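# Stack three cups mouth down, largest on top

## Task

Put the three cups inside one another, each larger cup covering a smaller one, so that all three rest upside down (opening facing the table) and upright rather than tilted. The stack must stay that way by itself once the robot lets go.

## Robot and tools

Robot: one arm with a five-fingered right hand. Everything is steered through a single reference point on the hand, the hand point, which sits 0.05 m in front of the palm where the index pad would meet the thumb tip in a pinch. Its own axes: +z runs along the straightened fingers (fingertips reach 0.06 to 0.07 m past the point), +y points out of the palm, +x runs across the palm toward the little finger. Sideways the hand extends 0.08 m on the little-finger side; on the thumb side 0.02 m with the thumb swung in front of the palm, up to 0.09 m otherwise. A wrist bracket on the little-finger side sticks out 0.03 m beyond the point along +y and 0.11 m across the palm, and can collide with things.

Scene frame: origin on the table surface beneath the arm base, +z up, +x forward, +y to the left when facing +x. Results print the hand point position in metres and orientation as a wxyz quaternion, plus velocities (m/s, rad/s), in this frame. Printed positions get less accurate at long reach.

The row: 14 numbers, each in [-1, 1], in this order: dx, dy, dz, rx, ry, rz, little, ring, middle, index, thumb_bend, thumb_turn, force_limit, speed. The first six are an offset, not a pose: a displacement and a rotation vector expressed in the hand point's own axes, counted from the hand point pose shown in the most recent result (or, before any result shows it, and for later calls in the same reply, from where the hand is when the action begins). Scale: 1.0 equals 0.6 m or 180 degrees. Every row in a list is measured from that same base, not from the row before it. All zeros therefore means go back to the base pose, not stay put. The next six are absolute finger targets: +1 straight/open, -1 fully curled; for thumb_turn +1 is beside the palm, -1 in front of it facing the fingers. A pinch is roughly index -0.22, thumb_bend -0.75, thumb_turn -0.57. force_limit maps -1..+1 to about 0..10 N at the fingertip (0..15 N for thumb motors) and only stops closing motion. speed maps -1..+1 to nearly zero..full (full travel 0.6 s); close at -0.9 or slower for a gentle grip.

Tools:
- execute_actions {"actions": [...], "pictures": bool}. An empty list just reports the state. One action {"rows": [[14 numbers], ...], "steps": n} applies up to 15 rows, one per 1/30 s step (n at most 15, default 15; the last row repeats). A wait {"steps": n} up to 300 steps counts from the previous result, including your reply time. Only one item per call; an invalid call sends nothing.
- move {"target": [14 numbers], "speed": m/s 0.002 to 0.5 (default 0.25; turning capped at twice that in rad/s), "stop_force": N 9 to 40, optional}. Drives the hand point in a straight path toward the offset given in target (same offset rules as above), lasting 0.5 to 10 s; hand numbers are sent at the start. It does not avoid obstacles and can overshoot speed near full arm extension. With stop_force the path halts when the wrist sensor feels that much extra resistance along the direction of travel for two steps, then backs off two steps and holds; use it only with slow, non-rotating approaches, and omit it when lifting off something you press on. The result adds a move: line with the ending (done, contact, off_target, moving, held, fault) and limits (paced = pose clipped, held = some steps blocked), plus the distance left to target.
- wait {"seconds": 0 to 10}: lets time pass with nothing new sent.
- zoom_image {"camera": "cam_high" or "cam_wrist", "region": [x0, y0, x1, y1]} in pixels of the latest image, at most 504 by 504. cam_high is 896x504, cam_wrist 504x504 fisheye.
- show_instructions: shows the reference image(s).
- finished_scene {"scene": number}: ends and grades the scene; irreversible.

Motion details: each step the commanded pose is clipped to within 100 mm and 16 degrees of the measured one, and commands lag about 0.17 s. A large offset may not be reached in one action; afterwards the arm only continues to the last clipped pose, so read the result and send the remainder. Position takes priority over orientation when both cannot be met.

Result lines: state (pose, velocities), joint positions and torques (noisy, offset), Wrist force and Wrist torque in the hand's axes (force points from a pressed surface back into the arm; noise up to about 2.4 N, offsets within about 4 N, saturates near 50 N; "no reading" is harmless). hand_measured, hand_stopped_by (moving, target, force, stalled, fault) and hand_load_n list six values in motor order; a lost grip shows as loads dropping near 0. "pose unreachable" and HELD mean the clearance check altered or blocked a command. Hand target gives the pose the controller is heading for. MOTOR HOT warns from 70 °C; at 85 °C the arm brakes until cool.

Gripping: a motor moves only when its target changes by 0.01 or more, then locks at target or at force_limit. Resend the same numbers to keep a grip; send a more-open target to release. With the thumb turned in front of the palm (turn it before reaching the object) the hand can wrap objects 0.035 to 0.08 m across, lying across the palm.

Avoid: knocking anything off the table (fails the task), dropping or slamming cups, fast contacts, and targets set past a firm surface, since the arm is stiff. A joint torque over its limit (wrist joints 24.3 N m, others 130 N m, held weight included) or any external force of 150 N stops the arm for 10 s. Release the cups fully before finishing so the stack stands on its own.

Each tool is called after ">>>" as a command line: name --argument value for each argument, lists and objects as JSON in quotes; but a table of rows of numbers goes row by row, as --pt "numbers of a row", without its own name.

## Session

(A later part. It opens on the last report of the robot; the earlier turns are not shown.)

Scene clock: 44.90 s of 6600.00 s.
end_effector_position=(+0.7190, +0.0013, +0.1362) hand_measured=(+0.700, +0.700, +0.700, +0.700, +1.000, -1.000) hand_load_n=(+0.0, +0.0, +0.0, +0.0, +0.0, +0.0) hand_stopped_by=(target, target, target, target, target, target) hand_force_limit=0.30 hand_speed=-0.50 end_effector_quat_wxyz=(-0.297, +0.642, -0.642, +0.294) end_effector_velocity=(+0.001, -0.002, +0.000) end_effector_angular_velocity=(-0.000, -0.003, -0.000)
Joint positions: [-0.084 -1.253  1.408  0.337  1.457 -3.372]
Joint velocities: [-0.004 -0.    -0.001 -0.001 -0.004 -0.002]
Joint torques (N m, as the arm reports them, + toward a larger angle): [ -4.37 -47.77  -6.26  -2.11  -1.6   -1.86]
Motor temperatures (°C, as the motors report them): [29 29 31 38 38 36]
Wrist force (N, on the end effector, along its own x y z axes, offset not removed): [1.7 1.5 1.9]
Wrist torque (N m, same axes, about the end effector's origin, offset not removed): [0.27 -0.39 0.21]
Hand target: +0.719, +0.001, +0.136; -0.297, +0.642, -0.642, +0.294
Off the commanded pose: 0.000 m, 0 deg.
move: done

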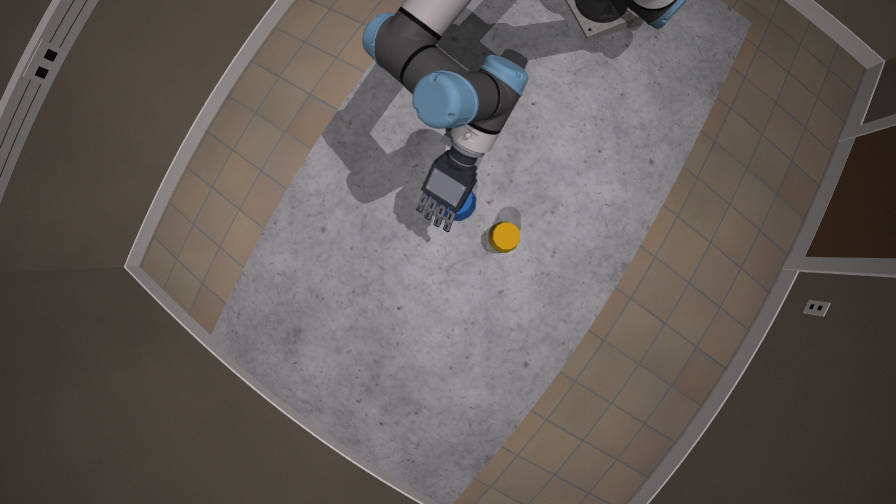

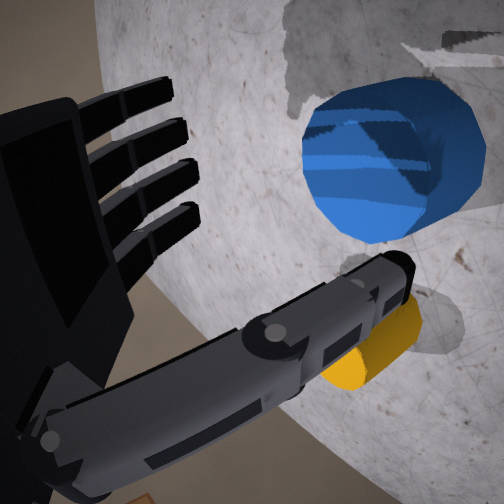

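>>> move --target '[0,0.012,-0.014,0,0,0,0.7,0.7,0.7,0.7,1,-1,0.3,-0.5]' --speed 0.04

>>> move --target '[0,0.085,0.073,0,0,0,0.7,0.7,0.7,0.7,1,-1,0.3,-0.5]' --speed 0.04

>>> move --target '[0,0,0,0,0,0,0.7,-0.6,-0.6,0.2,-0.6,-1,0.3,-0.7]'

>>> move --target '[0,-0.127,-0.108,0,0,0,0.7,-0.6,-0.6,0.2,-0.6,-1,0.3,-0.7]' --speed 0.08

>>> move --target '[-0.24,-0.02,0.024,0,0,0,0.7,-0.6,-0.6,0.2,-0.6,-1,0.3,-0.7]' --speed 0.1

Scene clock: 51.07 s of 6600.00 s.
end_effector_position=(+0.7081, +0.0013, +0.1362) hand_measured=(+0.700, +0.700, +0.700, +0.700, +1.000, -1.000) hand_load_n=(+0.0, +0.0, +0.0, +0.0, +0.0, +0.0) hand_stopped_by=(target, target, target, target, target, target) hand_force_limit=0.30 hand_speed=-0.50 end_effector_quat_wxyz=(-0.297, +0.642, -0.642, +0.294) end_effector_velocity=(-0.002, +0.000, -0.000) end_effector_angular_velocity=(+0.000, +0.000, +0.000)
Joint positions: [-0.089 -1.278  1.447  0.323  1.452 -3.375]
Joint velocities: [-0.001 -0.004  0.007 -0.002 -0.001 -0.   ]
Joint torques (N m, as the arm reports them, + toward a larger angle): [ -4.89 -46.64  -6.24  -2.29  -1.62  -1.68]
Motor temperatures (°C, as the motors report them): [29 29 31 38 38 36]
Wrist force (N, on the end effector, along its own x y z axes, offset not removed): [8.2 3.1 2.0]
Wrist torque (N m, same axes, about the end effector's origin, offset not removed): [0.53 -1.43 0.90]
Hand target: +0.708, +0.001, +0.136; -0.297, +0.642, -0.642, +0.294
Off the commanded pose: 0.000 m, 0 deg.
After step 90, 2.40 s passed at rest.
move: done

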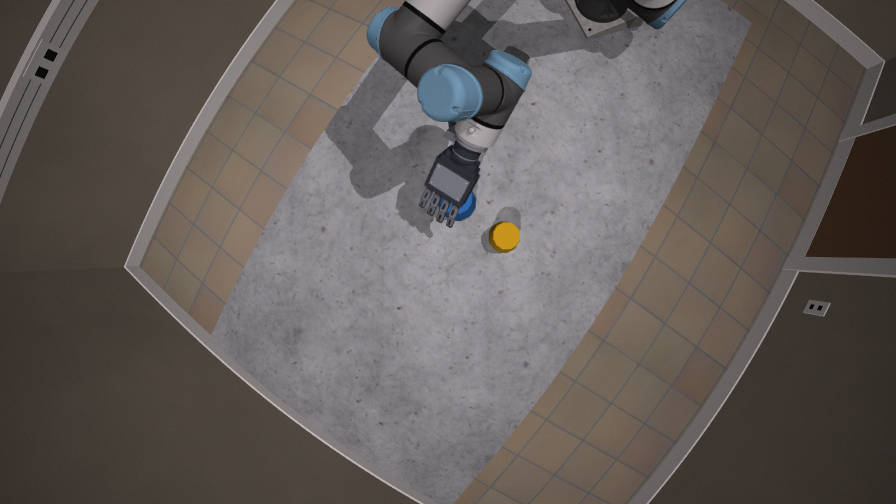

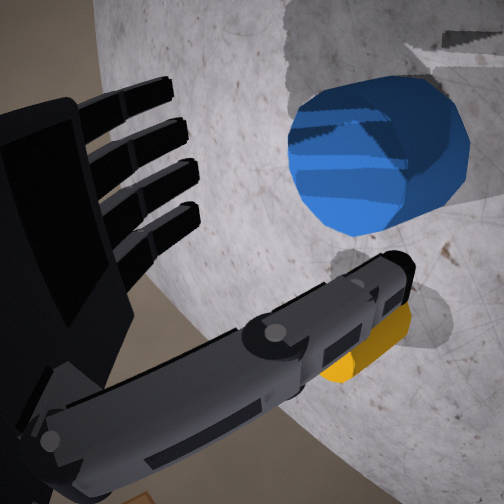

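Scene clock: 53.10 s of 6600.00 s.
end_effector_position=(+0.7081, +0.0015, +0.0692) hand_measured=(+0.700, +0.700, +0.700, +0.700, +1.000, -1.000) hand_load_n=(+0.0, +0.0, +0.0, +0.0, +0.0, +0.0) hand_stopped_by=(target, target, target, target, target, target) hand_force_limit=0.30 hand_speed=-0.50 end_effector_quat_wxyz=(-0.297, +0.642, -0.642, +0.294) end_effector_velocity=(+0.001, -0.000, -0.001) end_effector_angular_velocity=(-0.000, -0.002, -0.000)
Joint positions: [-0.103 -1.208  1.523  0.179  1.44  -3.381]
Joint velocities: [-0.     0.002 -0.    -0.004 -0.    -0.   ]
Joint torques (N m, as the arm reports them, + toward a larger angle): [ -4.38 -31.79  -4.78  -1.99  -1.56  -1.64]
Motor temperatures (°C, as the motors report them): [29 29 31 38 38 36]
Wrist force (N, on the end effector, along its own x y z axes, offset not removed): [-3.0 9.3 -4.4]
Wrist torque (N m, same axes, about the end effector's origin, offset not removed): [1.66 0.51 -0.05]
Hand target: +0.708, +0.001, +0.069; -0.297, +0.642, -0.642, +0.294
Off the commanded pose: 0.000 m, 0 deg.
move: done

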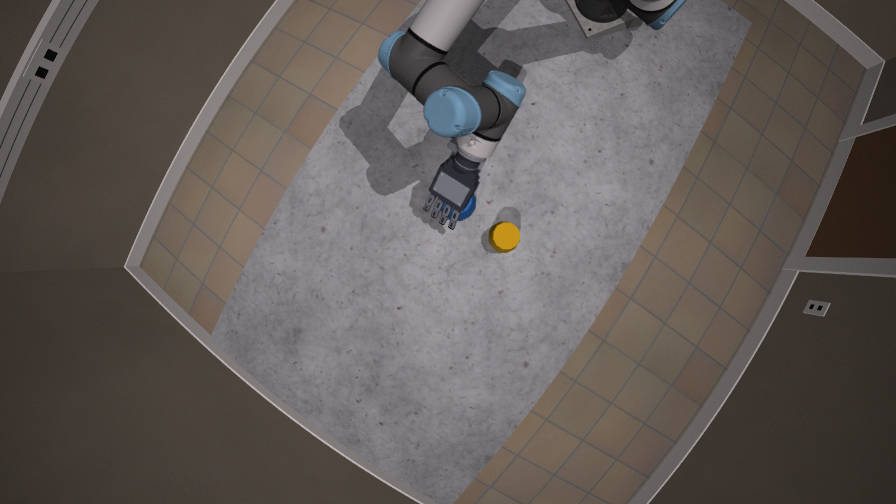

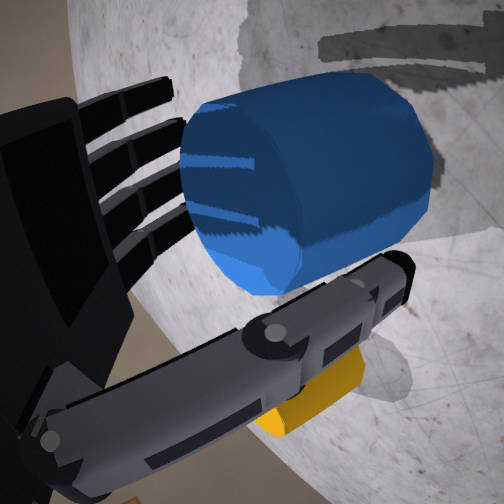

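Scene clock: 54.30 s of 6600.00 s.
end_effector_position=(+0.7081, +0.0015, +0.0691) hand_measured=(+0.700, +0.288, +0.338, +0.238, +0.770, -1.000) hand_load_n=(+0.0, +6.5, +1.5, +8.0, +15.0, +2.5) hand_stopped_by=(target, force, force, force, force, target) hand_force_limit=0.30 hand_speed=-0.70 end_effector_quat_wxyz=(-0.297, +0.642, -0.642, +0.294) end_effector_velocity=(-0.000, +0.000, -0.000) end_effector_angular_velocity=(+0.000, +0.000, +0.000)
Joint positions: [-0.103 -1.208  1.523  0.179  1.44  -3.381]
Joint velocities: [-0.    -0.     0.001  0.    -0.    -0.   ]
Joint torques (N m, as the arm reports them, + toward a larger angle): [ -0.78 -44.72 -22.93   3.52  -0.5   -1.41]
Motor temperatures (°C, as the motors report them): [29 29 31 38 38 36]
Wrist force (N, on the end effector, along its own x y z axes, offset not removed): [1.4 0.4 -2.4]
Wrist torque (N m, same axes, about the end effector's origin, offset not removed): [0.75 -0.22 0.17]
Hand target: +0.708, +0.001, +0.069; -0.297, +0.642, -0.642, +0.294
Off the commanded pose: 0.000 m, 0 deg.
move: done

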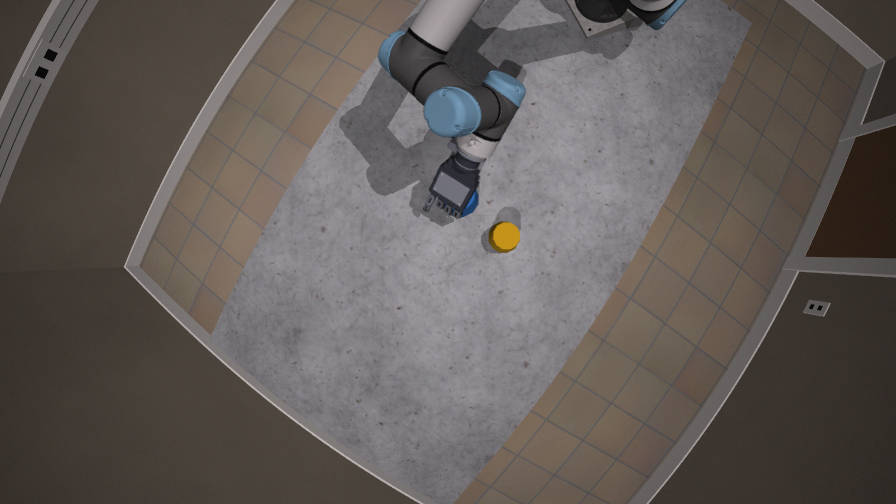

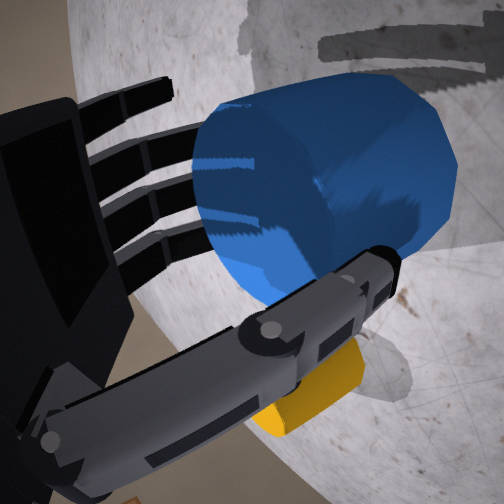

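Scene clock: 55.97 s of 6600.00 s.
end_effector_position=(+0.7086, +0.0012, +0.1689) hand_measured=(+0.700, +0.288, +0.338, +0.238, +0.770, -1.000) hand_load_n=(+0.0, +6.5, +1.5, +7.5, +15.0, +2.0) hand_stopped_by=(target, force, force, force, force, target) hand_force_limit=0.30 hand_speed=-0.70 end_effector_quat_wxyz=(-0.297, +0.642, -0.642, +0.294) end_effector_velocity=(+0.001, -0.000, +0.002) end_effector_angular_velocity=(-0.000, -0.001, -0.000)
Joint positions: [-0.082 -1.303  1.398  0.397  1.458 -3.371]
Joint velocities: [ 0.001 -0.001 -0.005  0.005  0.     0.   ]
Joint torques (N m, as the arm reports them, + toward a larger angle): [ 18.05 -46.58 -33.1    3.03   0.92   1.3 ]
Motor temperatures (°C, as the motors report them): [29 29 31 38 38 36]
Wrist force (N, on the end effector, along its own x y z axes, offset not removed): [0.2 6.3 -1.1]
Wrist torque (N m, same axes, about the end effector's origin, offset not removed): [1.34 0.02 0.10]
Hand target: +0.709, +0.001, +0.169; -0.297, +0.642, -0.642, +0.294
Off the commanded pose: 0.000 m, 0 deg.
move: done

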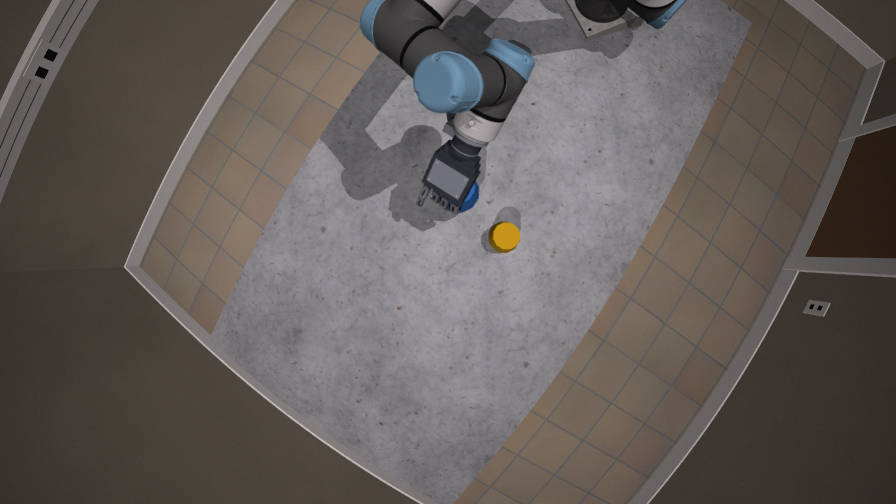

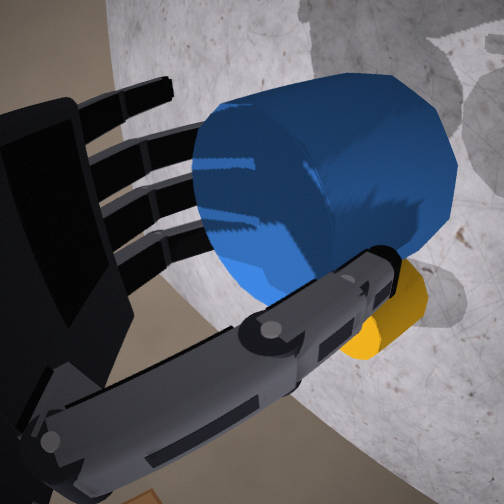

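Scene clock: 57.87 s of 6600.00 s.
end_effector_position=(+0.7269, +0.1451, +0.1689) hand_measured=(+0.700, +0.288, +0.338, +0.238, +0.770, -1.000) hand_load_n=(+0.0, +6.5, +1.5, +7.5, +15.0, +2.0) hand_stopped_by=(target, force, force, force, force, target) hand_force_limit=0.30 hand_speed=-0.70 end_effector_quat_wxyz=(-0.297, +0.642, -0.642, +0.294) end_effector_velocity=(-0.001, +0.002, -0.001) end_effector_angular_velocity=(-0.001, +0.003, +0.000)
Joint positions: [ 0.218 -1.176  1.273  0.398  1.723 -3.23 ]
Joint velocities: [ 0.004  0.002 -0.001  0.002  0.004  0.002]
Joint torques (N m, as the arm reports them, + toward a larger angle): [ 20.9  -33.51 -30.95   2.91   1.07   1.43]
Motor temperatures (°C, as the motors report them): [29 29 31 38 38 36]
Wrist force (N, on the end effector, along its own x y z axes, offset not removed): [0.4 5.0 0.3]
Wrist torque (N m, same axes, about the end effector's origin, offset not removed): [1.04 -0.11 0.23]
Hand target: +0.727, +0.145, +0.169; -0.297, +0.642, -0.642, +0.294
Off the commanded pose: 0.000 m, 0 deg.
move: done

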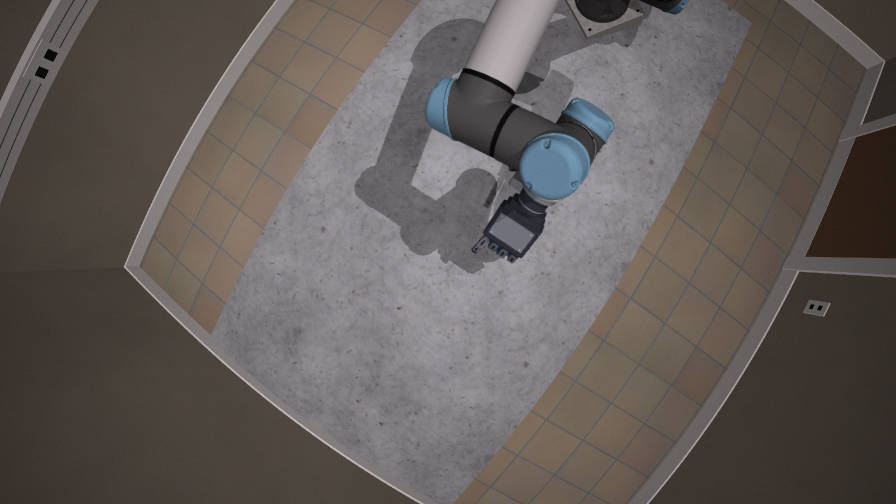

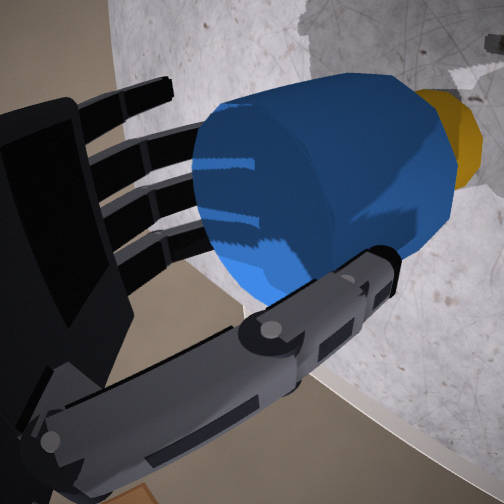

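>>> move --target '[0.005,0.121,0.109,0,0,0,0.7,-0.6,-0.6,0.2,-0.6,-1,0.3,-0.7]' --speed 0.025 --stop_force 9

>>> move --target '[0,0,0,0,0,0,0.7,0.7,0.7,0.7,1,-1,0.3,-0.5]'

>>> move --target '[0,-0.15,-0.13,0,0,0,0.7,0.7,0.7,0.7,1,-1,0.3,-0.5]' --speed 0.08

Scene clock: 65.87 s of 6600.00 s.
end_effector_position=(+0.7293, +0.1423, +0.0715) hand_measured=(+0.700, +0.288, +0.338, +0.238, +0.770, -1.000) hand_load_n=(+0.0, +6.5, +1.5, +7.5, +15.0, +2.0) hand_stopped_by=(target, force, force, force, force, target) hand_force_limit=0.30 hand_speed=-0.70 end_effector_quat_wxyz=(-0.297, +0.642, -0.642, +0.294) end_effector_velocity=(-0.000, +0.001, -0.003) end_effector_angular_velocity=(+0.001, -0.000, +0.001)
Joint positions: [ 0.181 -1.093  1.393  0.192  1.69  -3.248]
Joint velocities: [-0.     0.003  0.003 -0.006 -0.002 -0.   ]
Joint torques (N m, as the arm reports them, + toward a larger angle): [ -3.11 -35.3   -5.    -2.41  -1.42  -1.71]
Motor temperatures (°C, as the motors report them): [29 29 31 38 38 36]
Wrist force (N, on the end effector, along its own x y z axes, offset not removed): [-2.1 3.3 4.3]
Wrist torque (N m, same axes, about the end effector's origin, offset not removed): [0.21 0.28 -0.21]
Hand target: +0.729, +0.142, +0.071; -0.297, +0.642, -0.642, +0.294
Off the commanded pose: 0.000 m, 0 deg.
After step 90, 0.80 s passed at rest.
move: done

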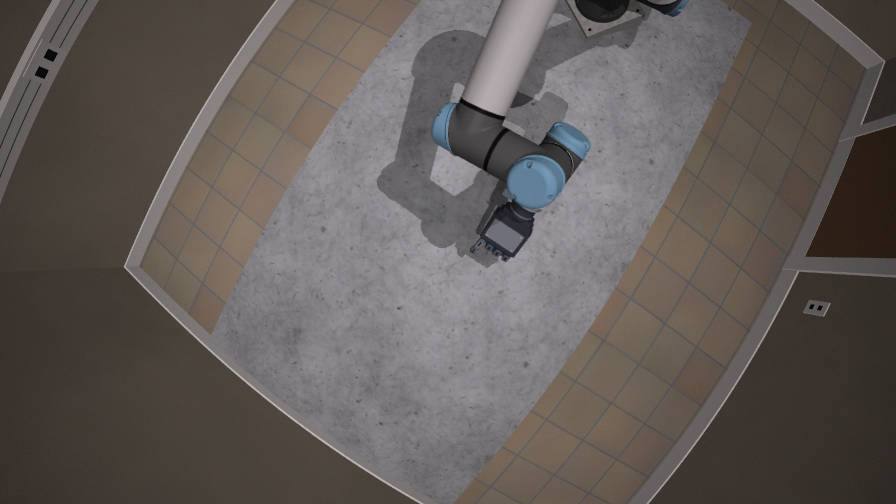

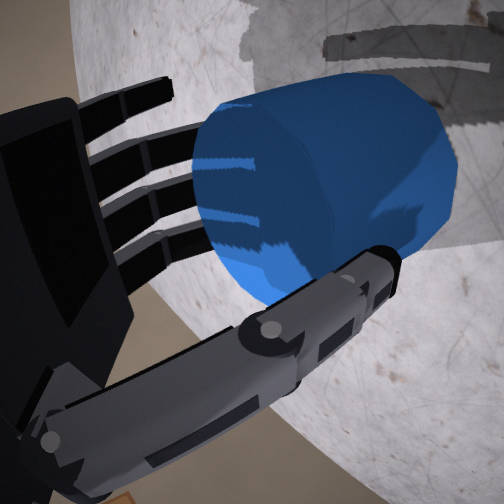

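Scene clock: 66.70 s of 6600.00 s.
end_effector_position=(+0.7293, +0.1423, +0.0714) hand_measured=(+0.700, +0.700, +0.700, +0.700, +1.000, -1.000) hand_load_n=(+0.0, +0.0, +0.0, +0.0, +0.0, +0.0) hand_stopped_by=(target, target, target, target, target, target) hand_force_limit=0.30 hand_speed=-0.50 end_effector_quat_wxyz=(-0.297, +0.642, -0.642, +0.294) end_effector_velocity=(-0.001, -0.000, -0.000) end_effector_angular_velocity=(-0.000, +0.001, -0.000)
Joint positions: [ 0.181 -1.093  1.393  0.192  1.69  -3.248]
Joint velocities: [ 0.    -0.     0.001  0.001  0.     0.   ]
Joint torques (N m, as the arm reports them, + toward a larger angle): [  4.36 -45.55 -21.19   2.99   0.24  -1.03]
Motor temperatures (°C, as the motors report them): [29 29 31 38 38 36]
Wrist force (N, on the end effector, along its own x y z axes, offset not removed): [0.6 2.9 0.9]
Wrist torque (N m, same axes, about the end effector's origin, offset not removed): [0.48 -0.25 0.17]
Hand target: +0.729, +0.142, +0.071; -0.297, +0.642, -0.642, +0.294
Off the commanded pose: 0.000 m, 0 deg.
move: done

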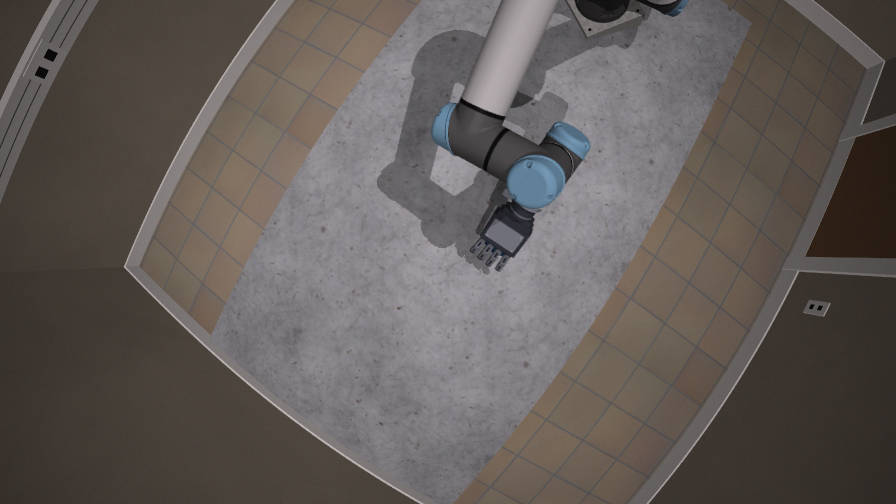

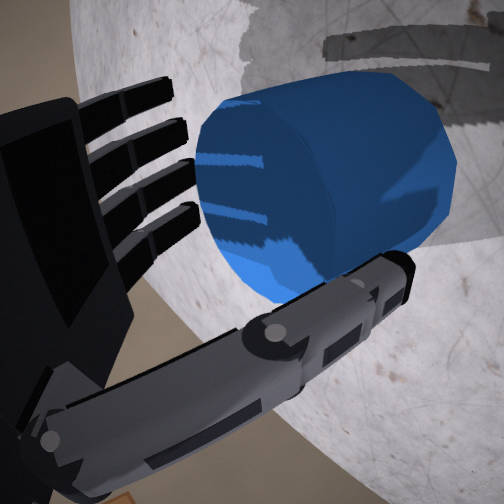

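Scene clock: 68.60 s of 6600.00 s.
end_effector_position=(+0.7287, +0.1420, +0.1902) hand_measured=(+0.700, +0.700, +0.700, +0.700, +1.000, -1.000) hand_load_n=(+0.0, +0.0, +0.0, +0.0, +0.0, +0.0) hand_stopped_by=(target, target, target, target, target, target) hand_force_limit=0.30 hand_speed=-0.50 end_effector_quat_wxyz=(-0.297, +0.642, -0.642, +0.294) end_effector_velocity=(-0.000, +0.000, +0.002) end_effector_angular_velocity=(-0.000, +0.000, +0.000)
Joint positions: [ 0.219 -1.187  1.233  0.448  1.724 -3.229]
Joint velocities: [ 0.001 -0.001 -0.004  0.005  0.001  0.   ]
Joint torques (N m, as the arm reports them, + toward a larger angle): [ 20.36 -48.74 -32.3    3.12   1.12   1.31]
Motor temperatures (°C, as the motors report them): [29 29 31 38 38 36]
Wrist force (N, on the end effector, along its own x y z axes, offset not removed): [4.6 7.2 -2.5]
Wrist torque (N m, same axes, about the end effector's origin, offset not removed): [1.40 -0.48 0.44]
Hand target: +0.729, +0.142, +0.190; -0.297, +0.642, -0.642, +0.294
Off the commanded pose: 0.000 m, 0 deg.
move: done

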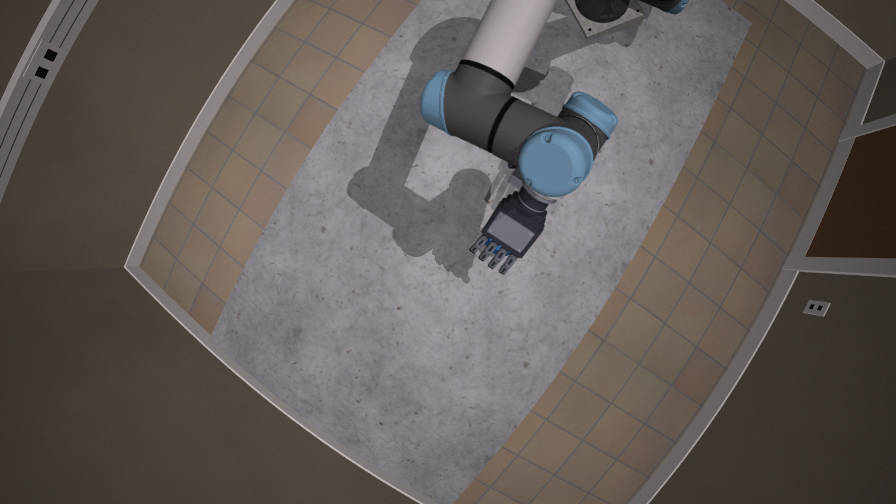

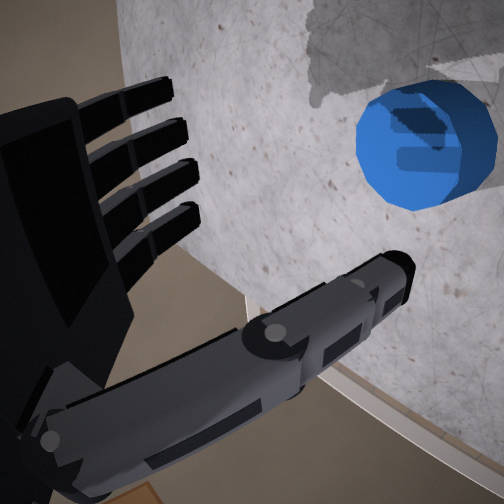

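>>> finished_scene --scene 2

The scene is finished: the task was done.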